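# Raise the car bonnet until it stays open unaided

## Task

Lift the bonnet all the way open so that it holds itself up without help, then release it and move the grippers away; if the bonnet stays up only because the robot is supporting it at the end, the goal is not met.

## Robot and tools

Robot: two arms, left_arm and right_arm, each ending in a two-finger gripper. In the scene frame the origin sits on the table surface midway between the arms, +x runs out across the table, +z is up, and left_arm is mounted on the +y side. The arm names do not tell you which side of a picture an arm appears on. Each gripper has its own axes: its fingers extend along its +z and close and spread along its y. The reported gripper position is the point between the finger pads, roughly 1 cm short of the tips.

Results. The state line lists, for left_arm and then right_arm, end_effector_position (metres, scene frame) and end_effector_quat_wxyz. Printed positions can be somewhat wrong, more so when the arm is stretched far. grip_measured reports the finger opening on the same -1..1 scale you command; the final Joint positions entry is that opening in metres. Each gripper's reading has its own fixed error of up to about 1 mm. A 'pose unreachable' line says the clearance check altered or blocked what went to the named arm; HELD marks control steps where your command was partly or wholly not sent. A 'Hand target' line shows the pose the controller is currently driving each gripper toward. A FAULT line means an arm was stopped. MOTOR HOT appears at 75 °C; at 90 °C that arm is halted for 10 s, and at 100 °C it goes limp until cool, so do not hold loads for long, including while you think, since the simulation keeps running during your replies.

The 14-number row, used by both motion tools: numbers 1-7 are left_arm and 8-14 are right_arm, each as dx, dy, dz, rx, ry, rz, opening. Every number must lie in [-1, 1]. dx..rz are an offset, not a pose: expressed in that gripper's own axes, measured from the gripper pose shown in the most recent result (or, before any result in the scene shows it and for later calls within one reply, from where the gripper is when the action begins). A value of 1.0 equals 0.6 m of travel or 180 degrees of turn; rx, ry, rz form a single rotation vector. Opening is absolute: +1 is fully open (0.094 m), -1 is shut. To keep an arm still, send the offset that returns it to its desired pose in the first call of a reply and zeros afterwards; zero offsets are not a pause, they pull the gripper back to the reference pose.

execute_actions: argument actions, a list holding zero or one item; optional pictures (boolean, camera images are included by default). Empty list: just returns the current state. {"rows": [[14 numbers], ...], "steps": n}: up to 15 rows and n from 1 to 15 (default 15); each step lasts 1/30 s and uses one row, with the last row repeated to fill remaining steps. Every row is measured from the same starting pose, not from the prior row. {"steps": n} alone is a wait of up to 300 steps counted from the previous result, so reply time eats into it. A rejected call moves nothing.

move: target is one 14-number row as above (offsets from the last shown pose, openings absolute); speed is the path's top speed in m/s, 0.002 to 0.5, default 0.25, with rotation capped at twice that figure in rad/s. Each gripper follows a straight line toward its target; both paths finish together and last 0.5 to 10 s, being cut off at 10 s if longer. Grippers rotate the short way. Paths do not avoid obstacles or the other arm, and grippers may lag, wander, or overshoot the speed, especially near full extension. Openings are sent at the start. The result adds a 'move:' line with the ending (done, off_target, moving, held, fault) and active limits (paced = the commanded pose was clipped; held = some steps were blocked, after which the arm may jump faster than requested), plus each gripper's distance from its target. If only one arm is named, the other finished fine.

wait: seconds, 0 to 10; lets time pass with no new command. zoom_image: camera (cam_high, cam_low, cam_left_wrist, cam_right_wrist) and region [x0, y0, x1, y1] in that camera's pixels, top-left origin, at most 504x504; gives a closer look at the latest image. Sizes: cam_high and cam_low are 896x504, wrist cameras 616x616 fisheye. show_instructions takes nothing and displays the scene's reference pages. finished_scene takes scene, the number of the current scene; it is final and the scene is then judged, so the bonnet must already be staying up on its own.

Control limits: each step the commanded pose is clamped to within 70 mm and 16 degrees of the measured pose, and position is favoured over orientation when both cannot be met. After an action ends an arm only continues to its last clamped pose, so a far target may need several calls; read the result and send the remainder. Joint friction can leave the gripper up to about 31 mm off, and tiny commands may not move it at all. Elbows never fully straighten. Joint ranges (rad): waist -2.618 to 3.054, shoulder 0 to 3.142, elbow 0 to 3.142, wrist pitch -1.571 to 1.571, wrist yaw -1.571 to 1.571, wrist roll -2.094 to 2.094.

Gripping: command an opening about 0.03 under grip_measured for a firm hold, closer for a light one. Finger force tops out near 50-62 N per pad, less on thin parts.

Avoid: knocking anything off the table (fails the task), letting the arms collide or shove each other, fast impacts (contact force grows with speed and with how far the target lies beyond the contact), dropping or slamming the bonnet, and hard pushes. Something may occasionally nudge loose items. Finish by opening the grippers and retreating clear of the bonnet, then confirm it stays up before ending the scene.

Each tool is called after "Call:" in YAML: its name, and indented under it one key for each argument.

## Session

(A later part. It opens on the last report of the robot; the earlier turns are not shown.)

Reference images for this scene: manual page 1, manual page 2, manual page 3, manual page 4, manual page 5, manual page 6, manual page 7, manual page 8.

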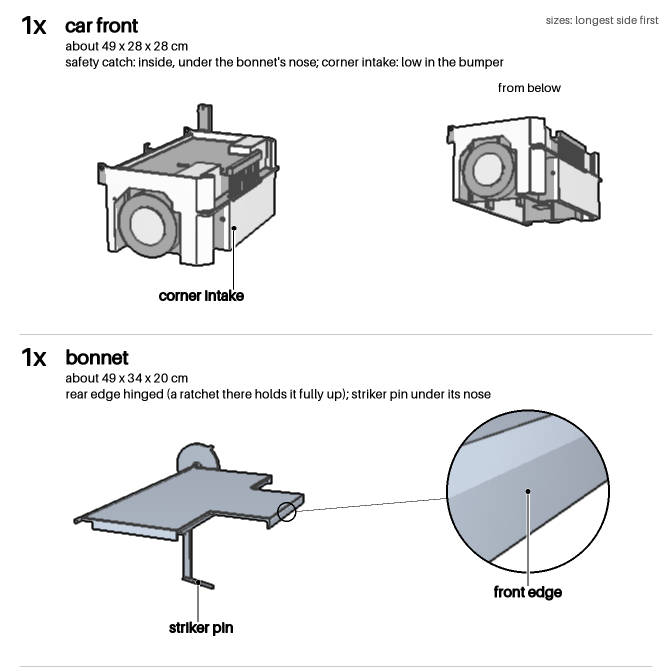

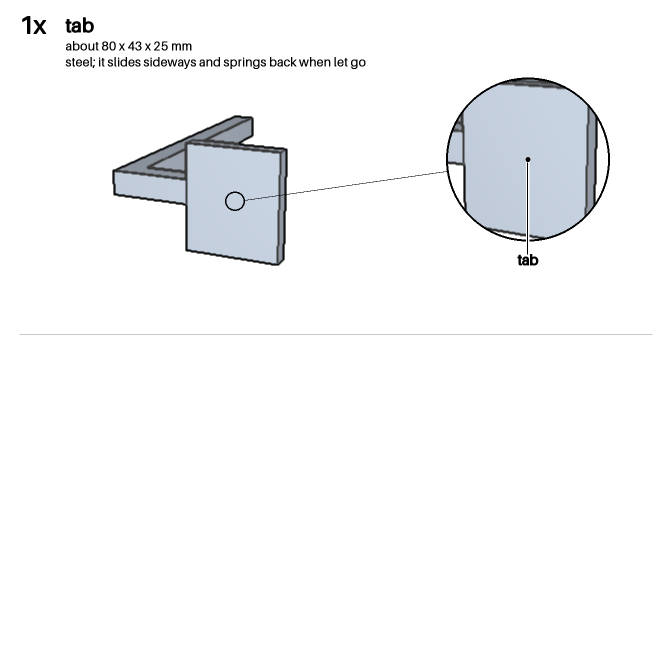

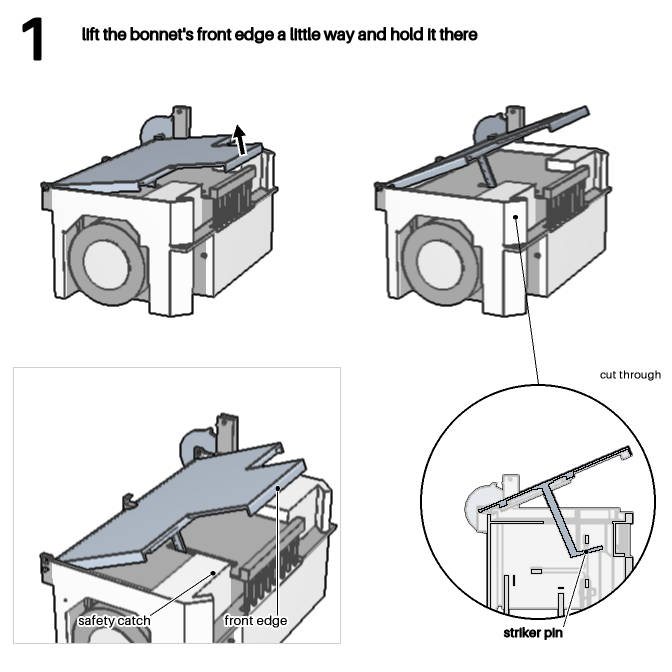

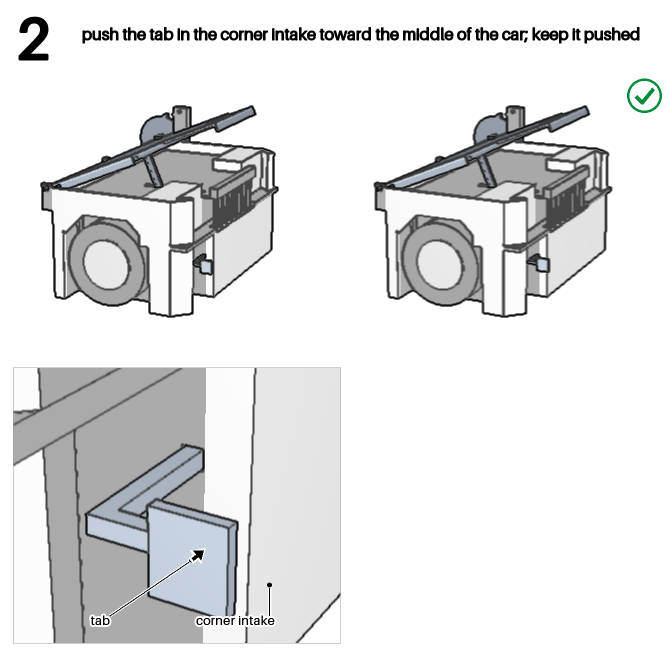

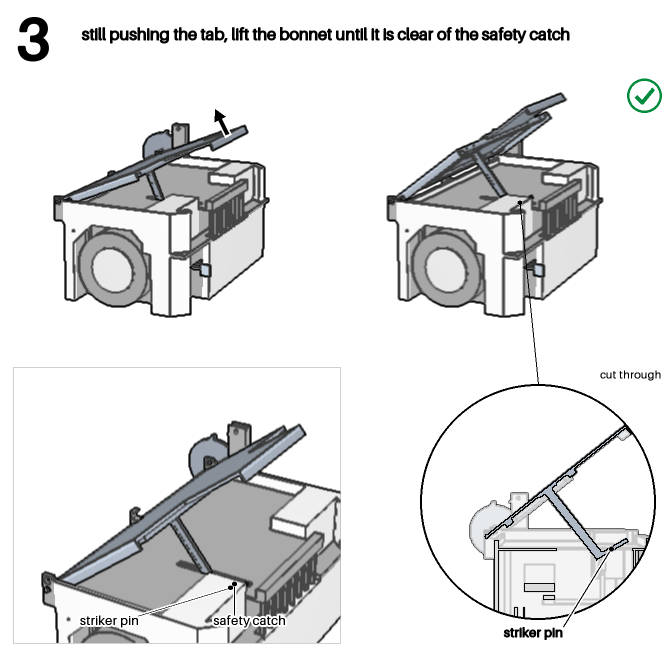

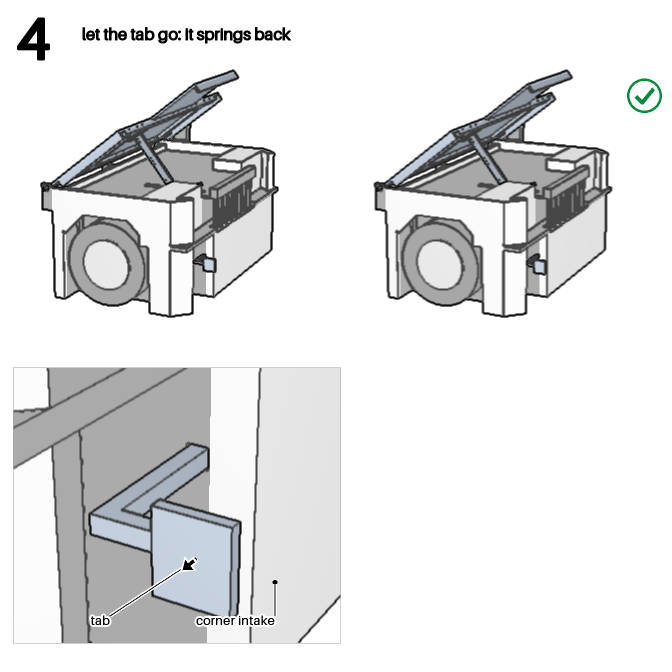

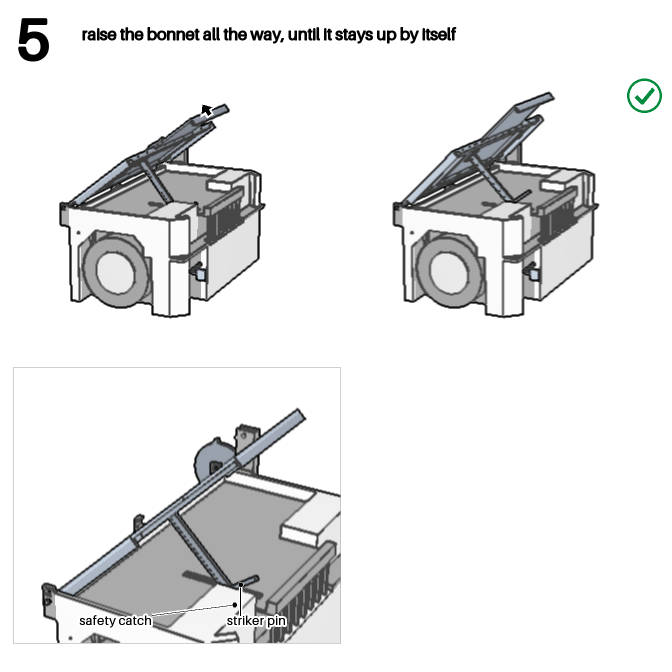

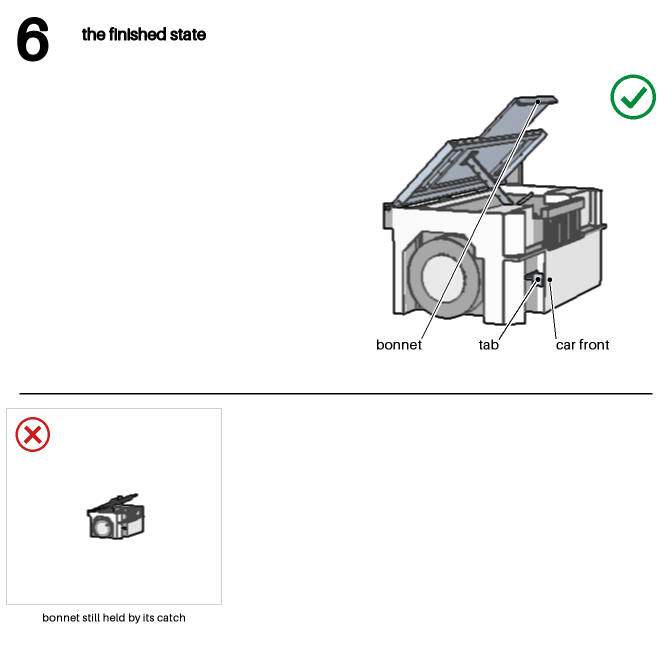

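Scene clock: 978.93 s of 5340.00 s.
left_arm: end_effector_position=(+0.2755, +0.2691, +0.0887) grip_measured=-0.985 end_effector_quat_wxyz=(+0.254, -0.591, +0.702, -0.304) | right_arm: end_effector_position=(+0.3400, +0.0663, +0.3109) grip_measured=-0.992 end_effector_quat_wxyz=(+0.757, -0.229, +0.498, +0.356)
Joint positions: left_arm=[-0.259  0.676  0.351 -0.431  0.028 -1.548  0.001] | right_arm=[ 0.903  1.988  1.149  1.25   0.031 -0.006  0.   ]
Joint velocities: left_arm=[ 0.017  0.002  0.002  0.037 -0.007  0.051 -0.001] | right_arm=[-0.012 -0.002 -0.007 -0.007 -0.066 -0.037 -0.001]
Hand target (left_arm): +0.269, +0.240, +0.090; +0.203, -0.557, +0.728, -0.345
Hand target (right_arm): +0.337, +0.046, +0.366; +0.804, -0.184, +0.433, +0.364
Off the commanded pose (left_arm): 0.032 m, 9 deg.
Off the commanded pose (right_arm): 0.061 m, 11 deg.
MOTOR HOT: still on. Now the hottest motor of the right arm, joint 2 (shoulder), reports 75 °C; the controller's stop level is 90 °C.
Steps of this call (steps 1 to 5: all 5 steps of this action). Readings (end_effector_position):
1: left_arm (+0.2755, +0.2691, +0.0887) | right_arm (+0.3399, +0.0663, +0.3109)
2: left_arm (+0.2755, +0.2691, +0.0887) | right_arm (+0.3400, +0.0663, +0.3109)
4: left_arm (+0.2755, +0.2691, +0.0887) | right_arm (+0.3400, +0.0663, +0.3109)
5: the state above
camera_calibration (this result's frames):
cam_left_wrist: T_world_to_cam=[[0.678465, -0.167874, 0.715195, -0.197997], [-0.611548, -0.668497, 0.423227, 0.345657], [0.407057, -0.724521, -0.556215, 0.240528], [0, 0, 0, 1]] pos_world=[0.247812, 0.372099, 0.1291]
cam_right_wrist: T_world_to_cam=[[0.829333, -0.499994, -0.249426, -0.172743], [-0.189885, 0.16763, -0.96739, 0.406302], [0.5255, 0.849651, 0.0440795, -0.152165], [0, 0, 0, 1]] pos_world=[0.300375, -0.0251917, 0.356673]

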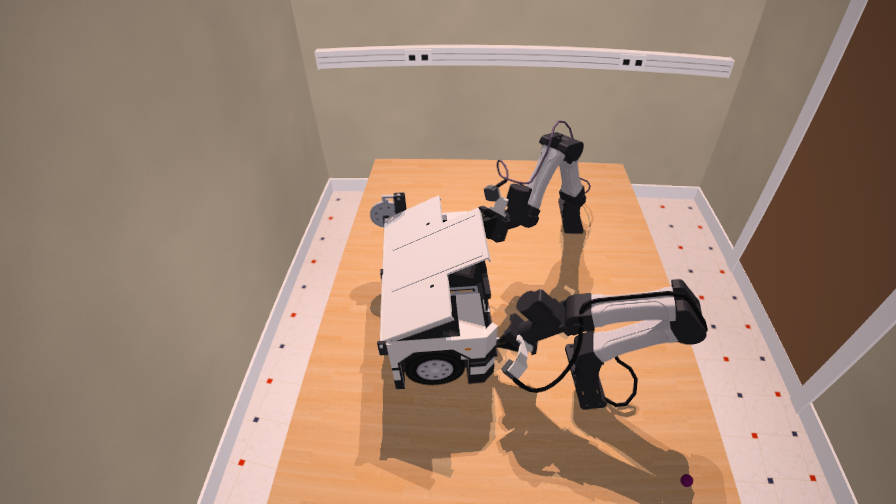

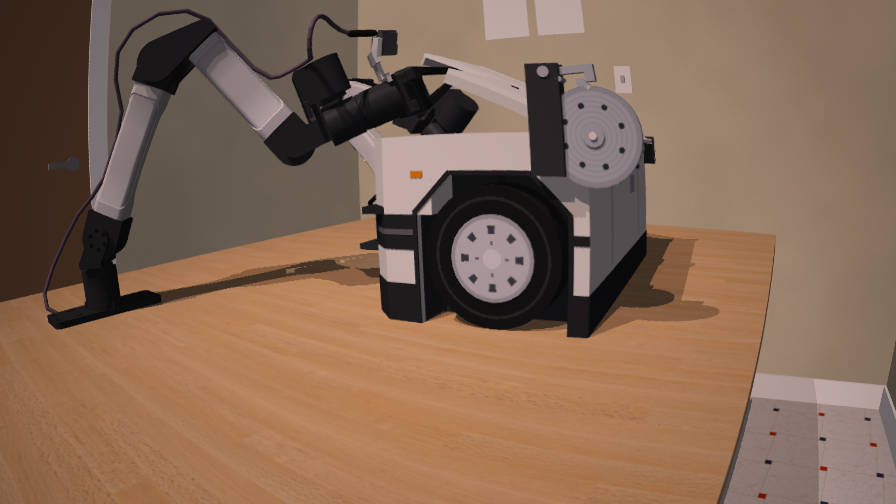

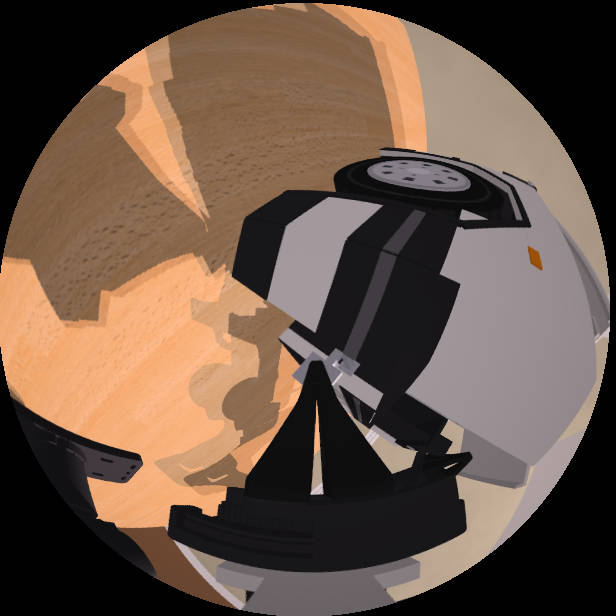

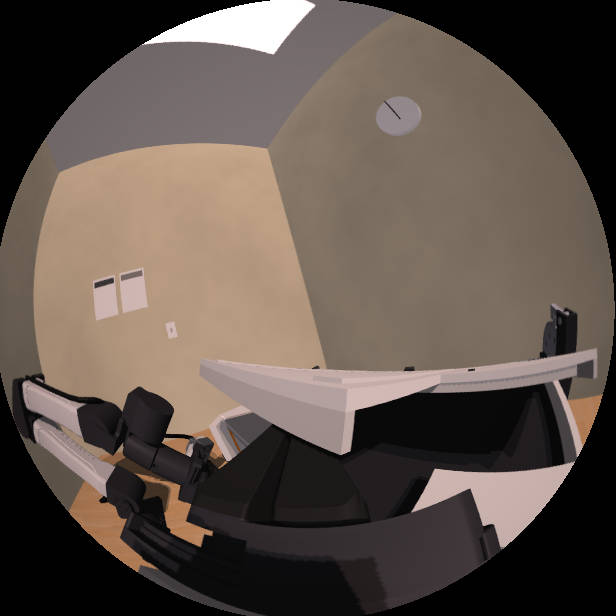

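Call:
execute_actions:
  actions: []

Scene clock: 1002.50 s of 5340.00 s.
left_arm: end_effector_position=(+0.2755, +0.2691, +0.0887) grip_measured=-0.985 end_effector_quat_wxyz=(+0.254, -0.591, +0.702, -0.304) | right_arm: end_effector_position=(+0.3400, +0.0663, +0.3109) grip_measured=-0.992 end_effector_quat_wxyz=(+0.757, -0.229, +0.498, +0.356)
Joint positions: left_arm=[-0.259  0.676  0.351 -0.431  0.028 -1.548  0.001] | right_arm=[ 0.903  1.988  1.149  1.25   0.031 -0.006  0.   ]
Joint velocities: left_arm=[ 0.002 -0.017 -0.012  0.007 -0.022 -0.022 -0.   ] | right_arm=[ 0.002  0.002 -0.007  0.066 -0.022  0.037 -0.   ]
Hand target (left_arm): +0.269, +0.240, +0.090; +0.203, -0.557, +0.728, -0.345
Hand target (right_arm): +0.337, +0.046, +0.366; +0.804, -0.184, +0.433, +0.364
Off the commanded pose (left_arm): 0.032 m, 9 deg.
Off the commanded pose (right_arm): 0.061 m, 11 deg.
MOTOR HOT: still on. Now the hottest motor of the right arm, joint 2 (shoulder), reports 78 °C; the controller's stop level is 90 °C.
Steps of this call (steps 1 to 90: nothing new was sent; then 20.57 s passed at rest). Readings (end_effector_position):
1: left_arm (+0.2755, +0.2691, +0.0887) | right_arm (+0.3400, +0.0663, +0.3109)
2: left_arm (+0.2755, +0.2691, +0.0887) | right_arm (+0.3400, +0.0663, +0.3109)
4: left_arm (+0.2755, +0.2691, +0.0887) | right_arm (+0.3400, +0.0663, +0.3109)
8: left_arm (+0.2755, +0.2691, +0.0887) | right_arm (+0.3400, +0.0663, +0.3109)
90: the state above
camera_calibration (this result's frames):
cam_left_wrist: T_world_to_cam=[[0.678465, -0.167874, 0.715195, -0.197997], [-0.611548, -0.668497, 0.423227, 0.345657], [0.407057, -0.724521, -0.556215, 0.240528], [0, 0, 0, 1]] pos_world=[0.247812, 0.372099, 0.1291]
cam_right_wrist: T_world_to_cam=[[0.829333, -0.499994, -0.249426, -0.172743], [-0.189885, 0.16763, -0.96739, 0.406302], [0.5255, 0.849651, 0.0440795, -0.152165], [0, 0, 0, 1]] pos_world=[0.300375, -0.0251917, 0.356673]

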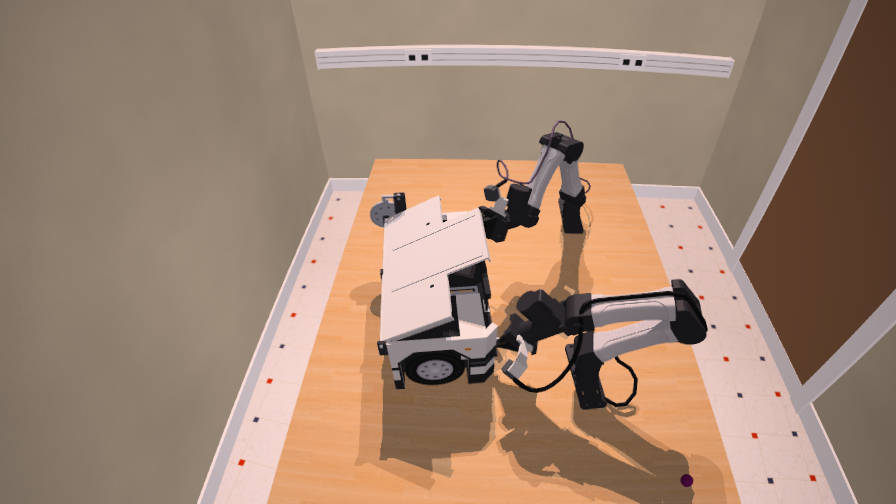

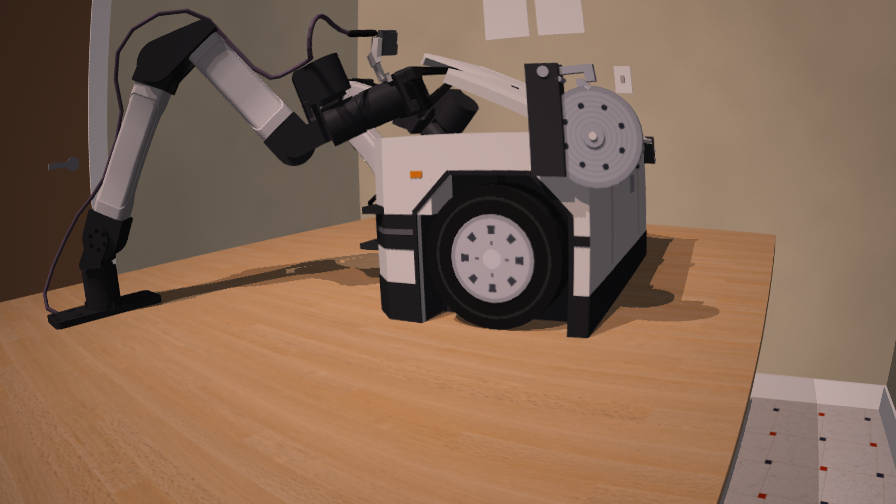

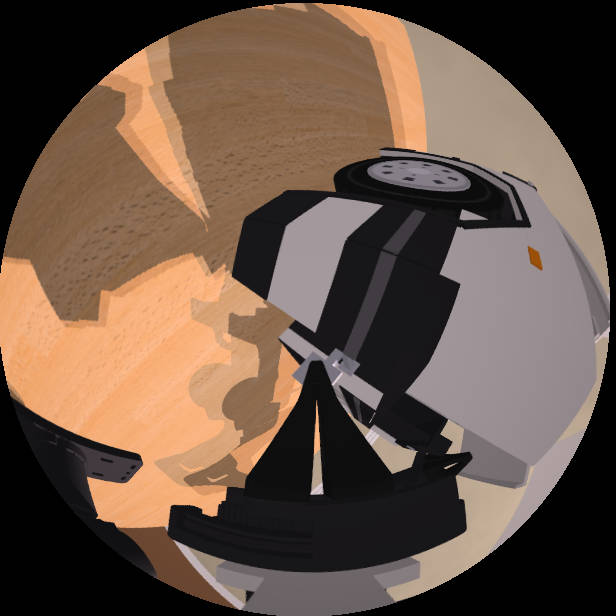

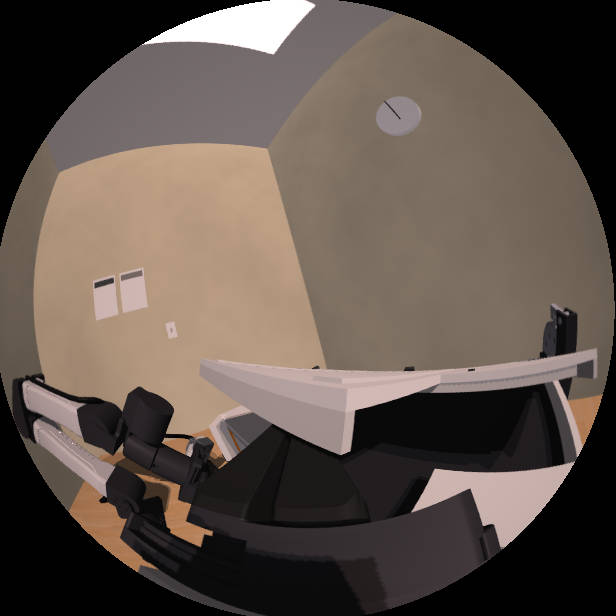

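Call:
execute_actions:
  actions:
    - {"rows":[[0.0532,0,0,0,0.0506,0.0089,-1,-0.103,-0.022,0.021,0.012,-0.062,-0.002,-1],[0.0532,0,0,0,0.0506,0.0089,-1,-0.105,-0.024,0.025,0.013,-0.064,-0.003,-1],[0.0532,0,0,0,0.0506,0.0089,-1,-0.107,-0.025,0.028,0.014,-0.065,-0.003,-1],[0.0532,0,0,0,0.0506,0.0089,-1,-0.108,-0.026,0.029,0.014,-0.066,-0.003,-1],[0.0532,0,0,0,0.0506,0.0089,-1,-0.110,-0.026,0.031,0.015,-0.067,-0.003,-1],[0.0532,0,0,0,0.0506,0.0089,-1,-0.112,-0.027,0.032,0.015,-0.068,-0.003,-1],[0.0532,0,0,0,0.0506,0.0089,-1,-0.113,-0.027,0.034,0.015,-0.069,-0.004,-1],[0.0532,0,0,0,0.0506,0.0089,-1,-0.115,-0.028,0.035,0.015,-0.070,-0.004,-1],[0.0532,0,0,0,0.0506,0.0089,-1,-0.117,-0.028,0.036,0.016,-0.071,-0.004,-1],[0.0532,0,0,0,0.0506,0.0089,-1,-0.118,-0.029,0.038,0.016,-0.072,-0.004,-1],[0.0532,0,0,0,0.0506,0.0089,-1,-0.120,-0.029,0.039,0.016,-0.073,-0.004,-1],[0.0532,0,0,0,0.0506,0.0089,-1,-0.122,-0.030,0.041,0.016,-0.074,-0.004,-1],[0.0532,0,0,0,0.0506,0.0089,-1,-0.123,-0.030,0.042,0.016,-0.075,-0.004,-1],[0.0532,0,0,0,0.0506,0.0089,-1,-0.125,-0.031,0.043,0.017,-0.076,-0.004,-1],[0.0532,0,0,0,0.0506,0.0089,-1,-0.126,-0.031,0.045,0.017,-0.077,-0.004,-1]],"steps":15}
  pictures: false

Call:
execute_actions:
  actions:
    - {"rows":[[0.0532,0,0,0,0.0506,0.0089,-1,-0.100,-0.025,0.026,0.014,-0.061,-0.003,-1],[0.0532,0,0,0,0.0506,0.0089,-1,-0.102,-0.026,0.028,0.014,-0.062,-0.003,-1],[0.0532,0,0,0,0.0506,0.0089,-1,-0.103,-0.026,0.029,0.014,-0.063,-0.003,-1],[0.0532,0,0,0,0.0506,0.0089,-1,-0.105,-0.027,0.031,0.015,-0.064,-0.003,-1],[0.0532,0,0,0,0.0506,0.0089,-1,-0.106,-0.027,0.032,0.015,-0.065,-0.003,-1],[0.0532,0,0,0,0.0506,0.0089,-1,-0.108,-0.028,0.034,0.015,-0.066,-0.004,-1],[0.0532,0,0,0,0.0506,0.0089,-1,-0.109,-0.028,0.035,0.015,-0.067,-0.004,-1],[0.0532,0,0,0,0.0506,0.0089,-1,-0.111,-0.029,0.037,0.015,-0.068,-0.004,-1],[0.0532,0,0,0,0.0506,0.0089,-1,-0.112,-0.029,0.038,0.016,-0.069,-0.004,-1],[0.0532,0,0,0,0.0506,0.0089,-1,-0.114,-0.030,0.040,0.016,-0.070,-0.004,-1],[0.0532,0,0,0,0.0506,0.0089,-1,-0.115,-0.030,0.041,0.016,-0.071,-0.004,-1],[0.0532,0,0,0,0.0506,0.0089,-1,-0.117,-0.031,0.043,0.016,-0.072,-0.004,-1],[0.0532,0,0,0,0.0506,0.0089,-1,-0.118,-0.031,0.044,0.017,-0.073,-0.004,-1],[0.0532,0,0,0,0.0506,0.0089,-1,-0.120,-0.032,0.046,0.017,-0.074,-0.005,-1],[0.0532,0,0,0,0.0506,0.0089,-1,-0.121,-0.032,0.047,0.017,-0.075,-0.005,-1]],"steps":15}
  pictures: false

Call:
execute_actions:
  actions:
    - {"rows":[[0.0532,0,0,0,0.0506,0.0089,-1,-0.094,-0.027,0.026,0.015,-0.057,-0.004,-1],[0.0532,0,0,0,0.0506,0.0089,-1,-0.095,-0.028,0.028,0.015,-0.058,-0.004,-1],[0.0532,0,0,0,0.0506,0.0089,-1,-0.097,-0.028,0.030,0.015,-0.059,-0.004,-1],[0.0532,0,0,0,0.0506,0.0089,-1,-0.098,-0.029,0.031,0.015,-0.060,-0.004,-1],[0.0532,0,0,0,0.0506,0.0089,-1,-0.100,-0.030,0.033,0.016,-0.061,-0.004,-1],[0.0532,0,0,0,0.0506,0.0089,-1,-0.101,-0.030,0.035,0.016,-0.062,-0.004,-1],[0.0532,0,0,0,0.0506,0.0089,-1,-0.102,-0.031,0.036,0.016,-0.063,-0.005,-1],[0.0532,0,0,0,0.0506,0.0089,-1,-0.104,-0.032,0.038,0.016,-0.064,-0.005,-1],[0.0532,0,0,0,0.0506,0.0089,-1,-0.105,-0.032,0.039,0.017,-0.065,-0.005,-1],[0.0532,0,0,0,0.0506,0.0089,-1,-0.107,-0.033,0.041,0.017,-0.066,-0.005,-1],[0.0532,0,0,0,0.0506,0.0089,-1,-0.108,-0.034,0.043,0.017,-0.067,-0.005,-1],[0.0532,0,0,0,0.0506,0.0089,-1,-0.109,-0.034,0.044,0.017,-0.068,-0.005,-1],[0.0532,0,0,0,0.0506,0.0089,-1,-0.111,-0.035,0.046,0.018,-0.069,-0.005,-1],[0.0532,0,0,0,0.0506,0.0089,-1,-0.112,-0.036,0.047,0.018,-0.070,-0.005,-1],[0.0532,0,0,0,0.0506,0.0089,-1,-0.113,-0.036,0.049,0.018,-0.071,-0.005,-1]],"steps":15}
  pictures: true

Scene clock: 1030.67 s of 5340.00 s.
left_arm: end_effector_position=(+0.2755, +0.2691, +0.0887) grip_measured=-0.985 end_effector_quat_wxyz=(+0.254, -0.591, +0.702, -0.304) | right_arm: end_effector_position=(+0.3457, +0.0695, +0.3205) grip_measured=-0.992 end_effector_quat_wxyz=(+0.765, -0.224, +0.488, +0.355)
Joint positions: left_arm=[-0.259  0.676  0.351 -0.431  0.028 -1.548  0.001] | right_arm=[ 0.899  2.009  1.198  1.249  0.032 -0.011  0.   ]
Joint velocities: left_arm=[-0.037  0.007 -0.002  0.051  0.007  0.022 -0.001] | right_arm=[-0.022  0.046  0.164  0.081  0.022  0.037 -0.   ]
Hand target (left_arm): +0.269, +0.240, +0.090; +0.203, -0.557, +0.728, -0.345
Hand target (right_arm): +0.346, +0.044, +0.386; +0.819, -0.169, +0.413, +0.361
Off the commanded pose (left_arm): 0.032 m, 9 deg.
Off the commanded pose (right_arm): 0.073 m, 13 deg.
MOTOR HOT: still on. Now the hottest motor of the right arm, joint 2 (shoulder), reports 80 °C; the controller's stop level is 90 °C.
Steps of this call (steps 1 to 90: nothing new was sent; then 24.67 s passed at rest; steps 91 to 105: all 15 steps of this action). Readings (end_effector_position):
91: left_arm (+0.2755, +0.2691, +0.0887) | right_arm (+0.3400, +0.0663, +0.3109)
92: left_arm (+0.2755, +0.2691, +0.0887) | right_arm (+0.3400, +0.0663, +0.3109)
94: left_arm (+0.2755, +0.2691, +0.0887) | right_arm (+0.3402, +0.0666, +0.3113)
98: left_arm (+0.2755, +0.2691, +0.0887) | right_arm (+0.3416, +0.0682, +0.3126)
105: the state above

Scene clock: 1031.17 s of 5340.00 s.
left_arm: end_effector_position=(+0.2755, +0.2691, +0.0887) grip_measured=-0.985 end_effector_quat_wxyz=(+0.254, -0.591, +0.702, -0.304) | right_arm: end_effector_position=(+0.3527, +0.0729, +0.3324) grip_measured=-0.992 end_effector_quat_wxyz=(+0.775, -0.217, +0.475, +0.355)
Joint positions: left_arm=[-0.259  0.676  0.351 -0.431  0.028 -1.548  0.001] | right_arm=[ 0.893  2.035  1.258  1.249  0.032 -0.017  0.   ]
Joint velocities: left_arm=[ 0.027 -0.012 -0.012 -0.022  0.037 -0.051 -0.   ] | right_arm=[-0.037  0.061  0.173  0.007 -0.022 -0.037  0.   ]
Hand target (left_arm): +0.269, +0.240, +0.090; +0.203, -0.557, +0.728, -0.345
Hand target (right_arm): +0.353, +0.048, +0.393; +0.825, -0.166, +0.404, +0.359
Off the commanded pose (left_arm): 0.032 m, 9 deg.
Off the commanded pose (right_arm): 0.069 m, 12 deg.
MOTOR HOT: still on. Now the hottest motor of the right arm, joint 2 (shoulder), reports 80 °C; the controller's stop level is 90 °C.
Steps of this call (steps 1 to 15: all 15 steps of this action). Readings (end_effector_position):
1: left_arm (+0.2755, +0.2691, +0.0887) | right_arm (+0.3461, +0.0697, +0.3213)
2: left_arm (+0.2755, +0.2691, +0.0887) | right_arm (+0.3464, +0.0698, +0.3219)
4: left_arm (+0.2755, +0.2691, +0.0887) | right_arm (+0.3468, +0.0702, +0.3222)
8: left_arm (+0.2755, +0.2691, +0.0887) | right_arm (+0.3482, +0.0716, +0.3241)
15: the state above

Scene clock: 1031.67 s of 5340.00 s.
left_arm: end_effector_position=(+0.2755, +0.2691, +0.0887) grip_measured=-0.985 end_effector_quat_wxyz=(+0.254, -0.591, +0.702, -0.304) | right_arm: end_effector_position=(+0.3615, +0.0755, +0.3464) grip_measured=-0.992 end_effector_quat_wxyz=(+0.787, -0.208, +0.460, +0.354)
Joint positions: left_arm=[-0.259  0.676  0.351 -0.431  0.028 -1.548  0.001] | right_arm=[ 0.885  2.066  1.33   1.249  0.033 -0.022  0.   ]
Joint velocities: left_arm=[ 0.002 -0.012 -0.012 -0.037  0.007 -0.037  0.   ] | right_arm=[ 0.012  0.085  0.164 -0.037  0.022 -0.095 -0.   ]
Hand target (left_arm): +0.269, +0.240, +0.090; +0.203, -0.557, +0.728, -0.345
Hand target (right_arm): +0.362, +0.051, +0.402; +0.832, -0.159, +0.395, +0.356
Off the commanded pose (left_arm): 0.032 m, 9 deg.
Off the commanded pose (right_arm): 0.063 m, 11 deg.
MOTOR HOT: still on. Now the hottest motor of the right arm, joint 2 (shoulder), reports 80 °C; the controller's stop level is 90 °C.
Steps of this call (steps 1 to 15: all 15 steps of this action). Readings (end_effector_position):
1: left_arm (+0.2755, +0.2691, +0.0887) | right_arm (+0.3534, +0.0730, +0.3332)
2: left_arm (+0.2755, +0.2691, +0.0887) | right_arm (+0.3538, +0.0731, +0.3336)
4: left_arm (+0.2755, +0.2691, +0.0887) | right_arm (+0.3541, +0.0736, +0.3345)
8: left_arm (+0.2755, +0.2691, +0.0887) | right_arm (+0.3559, +0.0747, +0.3375)
15: the state above
camera_calibration (this result's frames):
cam_left_wrist: T_world_to_cam=[[0.678465, -0.167874, 0.715195, -0.197997], [-0.611548, -0.668497, 0.423227, 0.345657], [0.407057, -0.724521, -0.556215, 0.240528], [0, 0, 0, 1]] pos_world=[0.247812, 0.372099, 0.1291]
cam_right_wrist: T_world_to_cam=[[0.832973, -0.506298, -0.223199, -0.187004], [-0.11235, 0.240219, -0.964195, 0.408589], [0.541786, 0.828225, 0.143213, -0.211435], [0, 0, 0, 1]] pos_world=[0.316226, -0.0177147, 0.3825]

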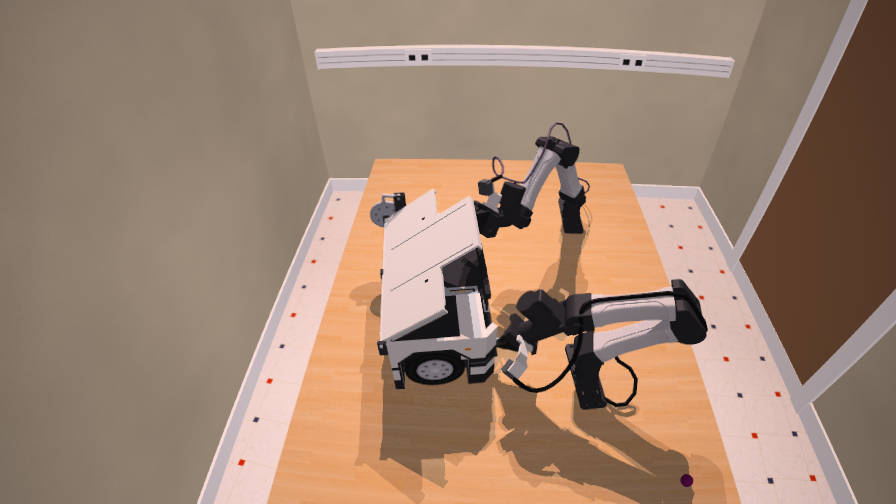

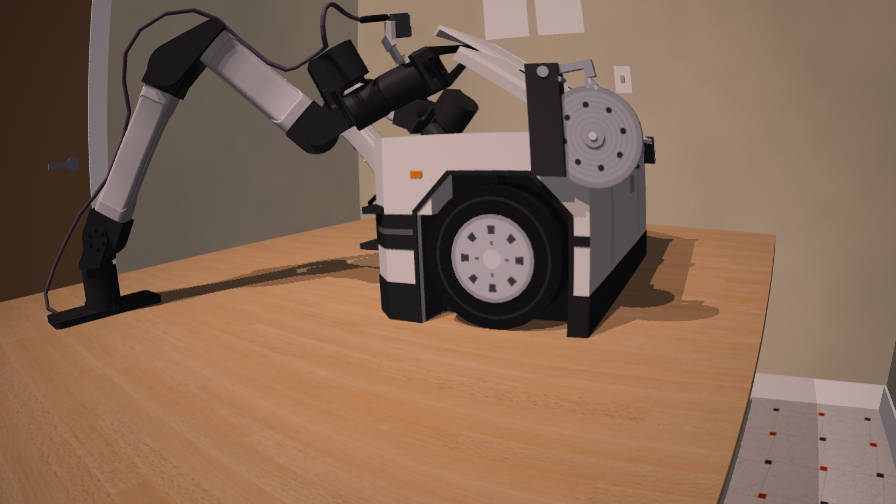

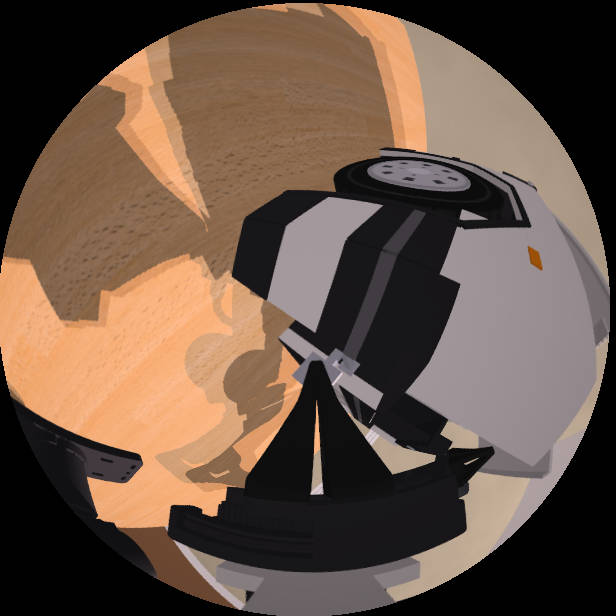

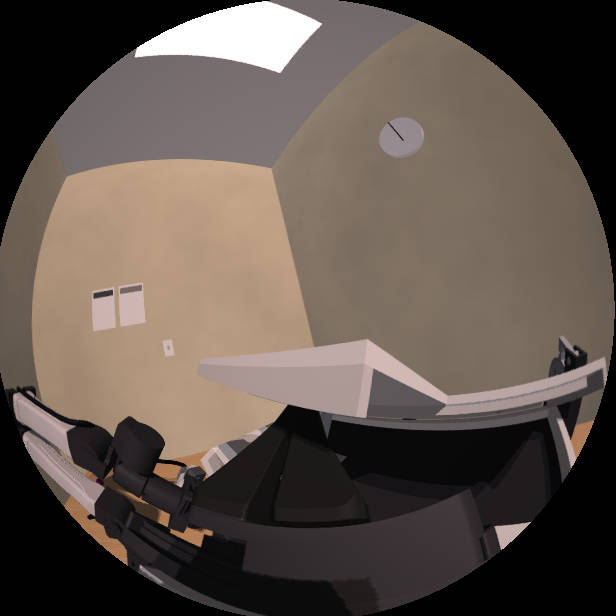

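Call:
execute_actions:
  actions: []
  pictures: false

Call:
execute_actions:
  actions:
    - {"rows":[[0.0532,0,0,0,0.0506,0.0089,-1,-0.092,-0.03,0.022,0.016,-0.056,-0.004,-1],[0.0532,0,0,0,0.0506,0.0089,-1,-0.094,-0.031,0.024,0.016,-0.057,-0.004,-1],[0.0532,0,0,0,0.0506,0.0089,-1,-0.095,-0.031,0.025,0.016,-0.058,-0.004,-1],[0.0532,0,0,0,0.0506,0.0089,-1,-0.097,-0.032,0.027,0.016,-0.059,-0.004,-1],[0.0532,0,0,0,0.0506,0.0089,-1,-0.098,-0.033,0.028,0.017,-0.06,-0.004,-1],[0.0532,0,0,0,0.0506,0.0089,-1,-0.1,-0.033,0.03,0.017,-0.061,-0.005,-1],[0.0532,0,0,0,0.0506,0.0089,-1,-0.101,-0.034,0.031,0.017,-0.062,-0.005,-1],[0.0532,0,0,0,0.0506,0.0089,-1,-0.103,-0.035,0.033,0.017,-0.063,-0.005,-1],[0.0532,0,0,0,0.0506,0.0089,-1,-0.104,-0.035,0.034,0.018,-0.064,-0.005,-1],[0.0532,0,0,0,0.0506,0.0089,-1,-0.106,-0.036,0.036,0.018,-0.065,-0.005,-1],[0.0532,0,0,0,0.0506,0.0089,-1,-0.107,-0.037,0.037,0.018,-0.066,-0.005,-1],[0.0532,0,0,0,0.0506,0.0089,-1,-0.109,-0.037,0.039,0.018,-0.067,-0.005,-1],[0.0532,0,0,0,0.0506,0.0089,-1,-0.11,-0.038,0.04,0.019,-0.068,-0.006,-1],[0.0532,0,0,0,0.0506,0.0089,-1,-0.112,-0.039,0.042,0.019,-0.069,-0.006,-1],[0.0532,0,0,0,0.0506,0.0089,-1,-0.113,-0.039,0.043,0.019,-0.07,-0.006,-1]],"steps":15}
  pictures: false

Call:
execute_actions:
  actions:
    - {"rows":[[0.0532,0,0,0,0.0506,0.0089,-1,-0.086,-0.032,0.023,0.016,-0.053,-0.005,-1],[0.0532,0,0,0,0.0506,0.0089,-1,-0.087,-0.033,0.025,0.017,-0.054,-0.005,-1],[0.0532,0,0,0,0.0506,0.0089,-1,-0.089,-0.033,0.026,0.017,-0.055,-0.005,-1],[0.0532,0,0,0,0.0506,0.0089,-1,-0.09,-0.034,0.028,0.017,-0.056,-0.005,-1],[0.0532,0,0,0,0.0506,0.0089,-1,-0.091,-0.035,0.029,0.017,-0.057,-0.005,-1],[0.0532,0,0,0,0.0506,0.0089,-1,-0.093,-0.036,0.031,0.018,-0.058,-0.005,-1],[0.0532,0,0,0,0.0506,0.0089,-1,-0.094,-0.036,0.032,0.018,-0.059,-0.005,-1],[0.0532,0,0,0,0.0506,0.0089,-1,-0.095,-0.037,0.034,0.018,-0.06,-0.006,-1],[0.0532,0,0,0,0.0506,0.0089,-1,-0.097,-0.038,0.035,0.018,-0.061,-0.006,-1],[0.0532,0,0,0,0.0506,0.0089,-1,-0.098,-0.039,0.037,0.019,-0.062,-0.006,-1],[0.0532,0,0,0,0.0506,0.0089,-1,-0.099,-0.039,0.038,0.019,-0.063,-0.006,-1],[0.0532,0,0,0,0.0506,0.0089,-1,-0.101,-0.04,0.04,0.019,-0.064,-0.006,-1],[0.0532,0,0,0,0.0506,0.0089,-1,-0.102,-0.041,0.041,0.019,-0.065,-0.006,-1],[0.0532,0,0,0,0.0506,0.0089,-1,-0.103,-0.042,0.043,0.02,-0.066,-0.007,-1],[0.0532,0,0,0,0.0506,0.0089,-1,-0.105,-0.042,0.044,0.02,-0.067,-0.007,-1]],"steps":15}
  pictures: false

Call:
execute_actions:
  actions:
    - {"rows":[[0.0532,0,0,0,0.0506,0.0089,-1,-0.08,-0.033,0.024,0.017,-0.05,-0.005,-1],[0.0532,0,0,0,0.0506,0.0089,-1,-0.081,-0.034,0.026,0.017,-0.051,-0.005,-1],[0.0532,0,0,0,0.0506,0.0089,-1,-0.082,-0.034,0.027,0.017,-0.052,-0.005,-1],[0.0532,0,0,0,0.0506,0.0089,-1,-0.083,-0.035,0.029,0.017,-0.053,-0.005,-1],[0.0532,0,0,0,0.0506,0.0089,-1,-0.085,-0.036,0.03,0.018,-0.054,-0.006,-1],[0.0532,0,0,0,0.0506,0.0089,-1,-0.086,-0.037,0.032,0.018,-0.055,-0.006,-1],[0.0532,0,0,0,0.0506,0.0089,-1,-0.087,-0.037,0.034,0.018,-0.056,-0.006,-1],[0.0532,0,0,0,0.0506,0.0089,-1,-0.088,-0.038,0.035,0.018,-0.057,-0.006,-1],[0.0532,0,0,0,0.0506,0.0089,-1,-0.089,-0.039,0.037,0.019,-0.058,-0.006,-1],[0.0532,0,0,0,0.0506,0.0089,-1,-0.09,-0.04,0.038,0.019,-0.059,-0.006,-1],[0.0532,0,0,0,0.0506,0.0089,-1,-0.092,-0.04,0.04,0.019,-0.06,-0.007,-1],[0.0532,0,0,0,0.0506,0.0089,-1,-0.093,-0.041,0.042,0.019,-0.061,-0.007,-1],[0.0532,0,0,0,0.0506,0.0089,-1,-0.094,-0.042,0.043,0.02,-0.062,-0.007,-1],[0.0532,0,0,0,0.0506,0.0089,-1,-0.095,-0.043,0.045,0.02,-0.063,-0.007,-1],[0.0532,0,0,0,0.0506,0.0089,-1,-0.096,-0.043,0.046,0.02,-0.064,-0.007,-1]],"steps":15}
  pictures: true

Scene clock: 1059.17 s of 5340.00 s.
left_arm: end_effector_position=(+0.2755, +0.2691, +0.0887) grip_measured=-0.985 end_effector_quat_wxyz=(+0.254, -0.591, +0.702, -0.304) | right_arm: end_effector_position=(+0.3629, +0.0759, +0.3484) grip_measured=-0.992 end_effector_quat_wxyz=(+0.789, -0.207, +0.457, +0.354)
Joint positions: left_arm=[-0.259  0.676  0.351 -0.431  0.028 -1.548  0.001] | right_arm=[ 0.883  2.071  1.341  1.249  0.033 -0.022  0.   ]
Joint velocities: left_arm=[ 0.007  0.007  0.002 -0.037  0.007 -0.037  0.   ] | right_arm=[-0.007  0.007 -0.022 -0.051 -0.022  0.007  0.001]
Hand target (left_arm): +0.269, +0.240, +0.090; +0.203, -0.557, +0.728, -0.345
Hand target (right_arm): +0.362, +0.051, +0.402; +0.831, -0.160, +0.395, +0.356
Off the commanded pose (left_arm): 0.032 m, 9 deg.
Off the commanded pose (right_arm): 0.061 m, 10 deg.
MOTOR HOT: still on. Now the hottest motor of the right arm, joint 2 (shoulder), reports 83 °C; the controller's stop level is 90 °C.
Steps of this call (steps 1 to 90: nothing new was sent; then 24.50 s passed at rest). Readings (end_effector_position):
1: left_arm (+0.2755, +0.2691, +0.0887) | right_arm (+0.3622, +0.0757, +0.3474)
2: left_arm (+0.2755, +0.2691, +0.0887) | right_arm (+0.3626, +0.0758, +0.3481)
4: left_arm (+0.2755, +0.2691, +0.0887) | right_arm (+0.3629, +0.0759, +0.3484)
8: left_arm (+0.2755, +0.2691, +0.0887) | right_arm (+0.3629, +0.0759, +0.3484)
90: the state above

Scene clock: 1059.67 s of 5340.00 s.
left_arm: end_effector_position=(+0.2755, +0.2691, +0.0887) grip_measured=-0.985 end_effector_quat_wxyz=(+0.254, -0.591, +0.702, -0.304) | right_arm: end_effector_position=(+0.3698, +0.0768, +0.3582) grip_measured=-0.992 end_effector_quat_wxyz=(+0.798, -0.200, +0.446, +0.352)
Joint positions: left_arm=[-0.259  0.676  0.351 -0.431  0.028 -1.548  0.001] | right_arm=[ 0.875  2.096  1.395  1.251  0.033 -0.027  0.   ]
Joint velocities: left_arm=[-0.007  0.007  0.002 -0.007  0.007 -0.007  0.001] | right_arm=[-0.012  0.09   0.173 -0.095  0.007  0.022 -0.   ]
Hand target (left_arm): +0.269, +0.240, +0.090; +0.203, -0.557, +0.728, -0.345
Hand target (right_arm): +0.369, +0.048, +0.416; +0.843, -0.149, +0.378, +0.352
Off the commanded pose (left_arm): 0.032 m, 9 deg.
Off the commanded pose (right_arm): 0.067 m, 11 deg.
MOTOR HOT: still on. Now the hottest motor of the right arm, joint 2 (shoulder), reports 84 °C; the controller's stop level is 90 °C.
Steps of this call (steps 1 to 15: all 15 steps of this action). Readings (end_effector_position):
1: left_arm (+0.2755, +0.2691, +0.0887) | right_arm (+0.3629, +0.0759, +0.3484)
2: left_arm (+0.2755, +0.2691, +0.0887) | right_arm (+0.3631, +0.0757, +0.3484)
4: left_arm (+0.2755, +0.2691, +0.0887) | right_arm (+0.3631, +0.0757, +0.3484)
8: left_arm (+0.2755, +0.2691, +0.0887) | right_arm (+0.3647, +0.0759, +0.3507)
15: the state above

Scene clock: 1060.17 s of 5340.00 s.
left_arm: end_effector_position=(+0.2755, +0.2691, +0.0887) grip_measured=-0.985 end_effector_quat_wxyz=(+0.254, -0.591, +0.702, -0.304) | right_arm: end_effector_position=(+0.3779, +0.0780, +0.3683) grip_measured=-0.992 end_effector_quat_wxyz=(+0.809, -0.193, +0.432, +0.350)
Joint positions: left_arm=[-0.259  0.676  0.351 -0.431  0.028 -1.548  0.001] | right_arm=[ 0.866  2.129  1.459  1.255  0.032 -0.033  0.   ]
Joint velocities: left_arm=[0.002 0.002 0.007 0.007 0.007 0.007 0.   ] | right_arm=[-0.022  0.071  0.154 -0.022  0.022 -0.007 -0.   ]
Hand target (left_arm): +0.269, +0.240, +0.090; +0.203, -0.557, +0.728, -0.345
Hand target (right_arm): +0.378, +0.049, +0.422; +0.850, -0.143, +0.370, +0.347
Off the commanded pose (left_arm): 0.032 m, 9 deg.
Off the commanded pose (right_arm): 0.063 m, 11 deg.
MOTOR HOT: still on. Now the hottest motor of the right arm, joint 2 (shoulder), reports 84 °C; the controller's stop level is 90 °C.
Steps of this call (steps 1 to 15: all 15 steps of this action). Readings (end_effector_position):
1: left_arm (+0.2755, +0.2691, +0.0887) | right_arm (+0.3706, +0.0768, +0.3586)
2: left_arm (+0.2755, +0.2691, +0.0887) | right_arm (+0.3706, +0.0769, +0.3589)
4: left_arm (+0.2755, +0.2691, +0.0887) | right_arm (+0.3710, +0.0770, +0.3593)
8: left_arm (+0.2755, +0.2691, +0.0887) | right_arm (+0.3730, +0.0773, +0.3621)
15: the state above

Scene clock: 1060.67 s of 5340.00 s.
left_arm: end_effector_position=(+0.2755, +0.2691, +0.0887) grip_measured=-0.985 end_effector_quat_wxyz=(+0.254, -0.591, +0.702, -0.304) | right_arm: end_effector_position=(+0.3868, +0.0797, +0.3791) grip_measured=-0.992 end_effector_quat_wxyz=(+0.820, -0.184, +0.416, +0.348)
Joint positions: left_arm=[-0.259  0.676  0.351 -0.431  0.028 -1.548  0.001] | right_arm=[ 0.856  2.171  1.538  1.26   0.032 -0.038  0.   ]
Joint velocities: left_arm=[-0.012  0.002 -0.012  0.022  0.007  0.022 -0.001] | right_arm=[-0.017  0.12   0.183  0.022  0.022 -0.066 -0.001]
Hand target (left_arm): +0.269, +0.240, +0.090; +0.203, -0.557, +0.728, -0.345
Hand target (right_arm): +0.387, +0.051, +0.428; +0.857, -0.138, +0.359, +0.344
Off the commanded pose (left_arm): 0.032 m, 9 deg.
Off the commanded pose (right_arm): 0.059 m, 10 deg.
MOTOR HOT: still on. Now the hottest motor of the right arm, joint 2 (shoulder), reports 84 °C; the controller's stop level is 90 °C.
Steps of this call (steps 1 to 15: all 15 steps of this action). Readings (end_effector_position):
1: left_arm (+0.2755, +0.2691, +0.0887) | right_arm (+0.3787, +0.0781, +0.3685)
2: left_arm (+0.2755, +0.2691, +0.0887) | right_arm (+0.3788, +0.0784, +0.3687)
4: left_arm (+0.2755, +0.2691, +0.0887) | right_arm (+0.3795, +0.0785, +0.3696)
8: left_arm (+0.2755, +0.2691, +0.0887) | right_arm (+0.3821, +0.0787, +0.3726)
15: the state above
camera_calibration (this result's frames):
cam_left_wrist: T_world_to_cam=[[0.678465, -0.167874, 0.715195, -0.197997], [-0.611548, -0.668497, 0.423227, 0.345657], [0.407057, -0.724521, -0.556215, 0.240528], [0, 0, 0, 1]] pos_world=[0.247812, 0.372099, 0.1291]
cam_right_wrist: T_world_to_cam=[[0.831819, -0.520283, -0.193347, -0.208463], [-0.0219781, 0.317196, -0.948105, 0.394774], [0.554612, 0.792901, 0.252414, -0.276912], [0, 0, 0, 1]] pos_world=[0.335659, -0.0141168, 0.403878]

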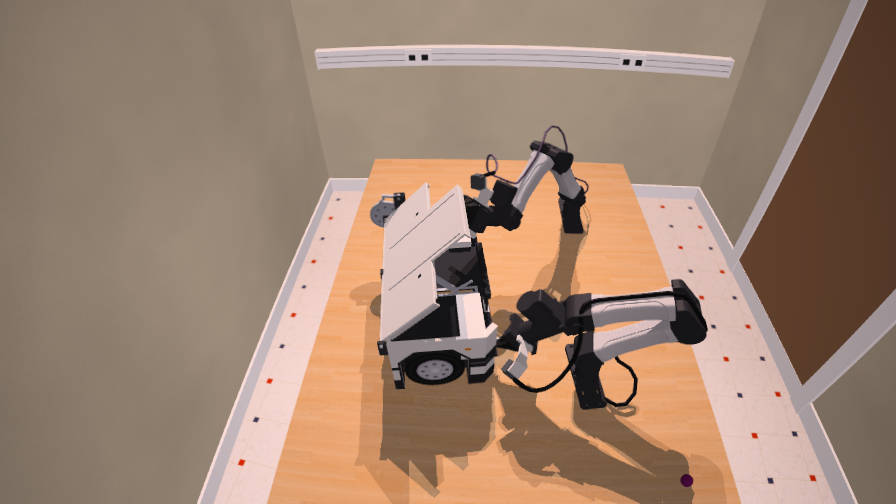

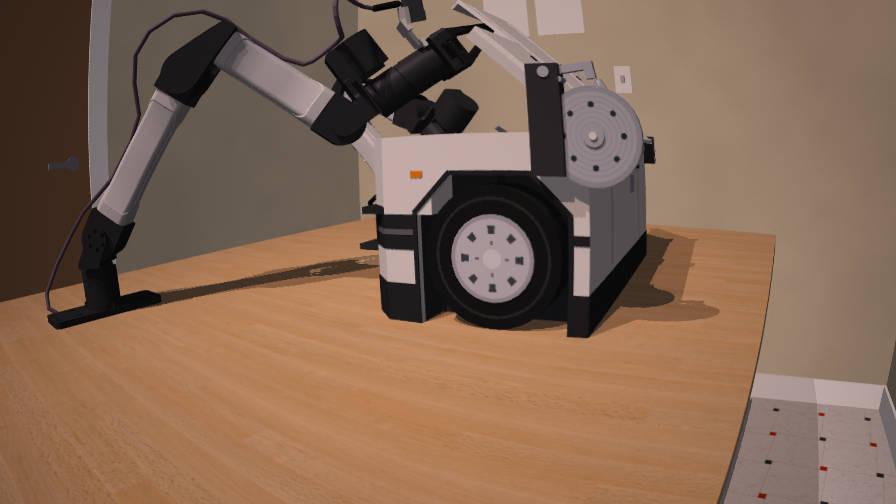

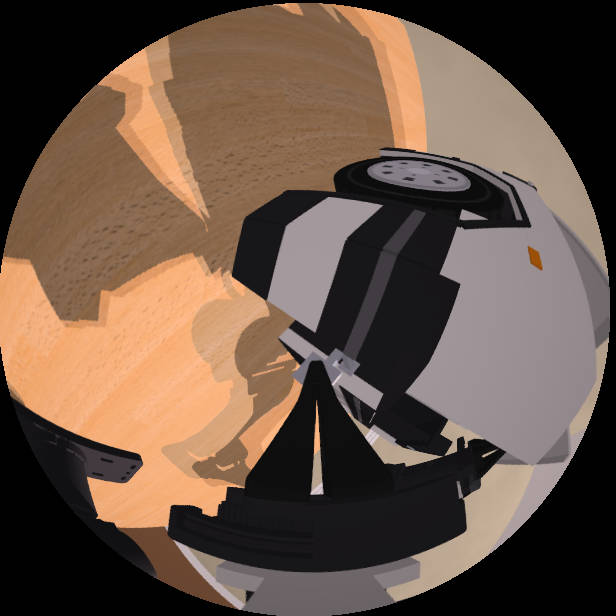

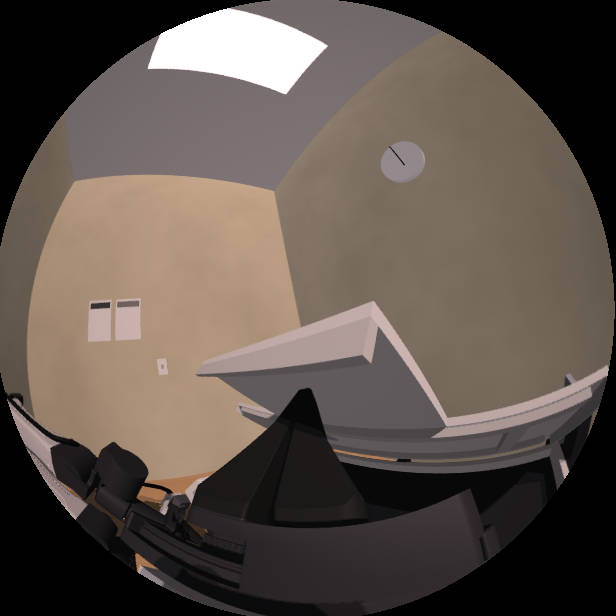

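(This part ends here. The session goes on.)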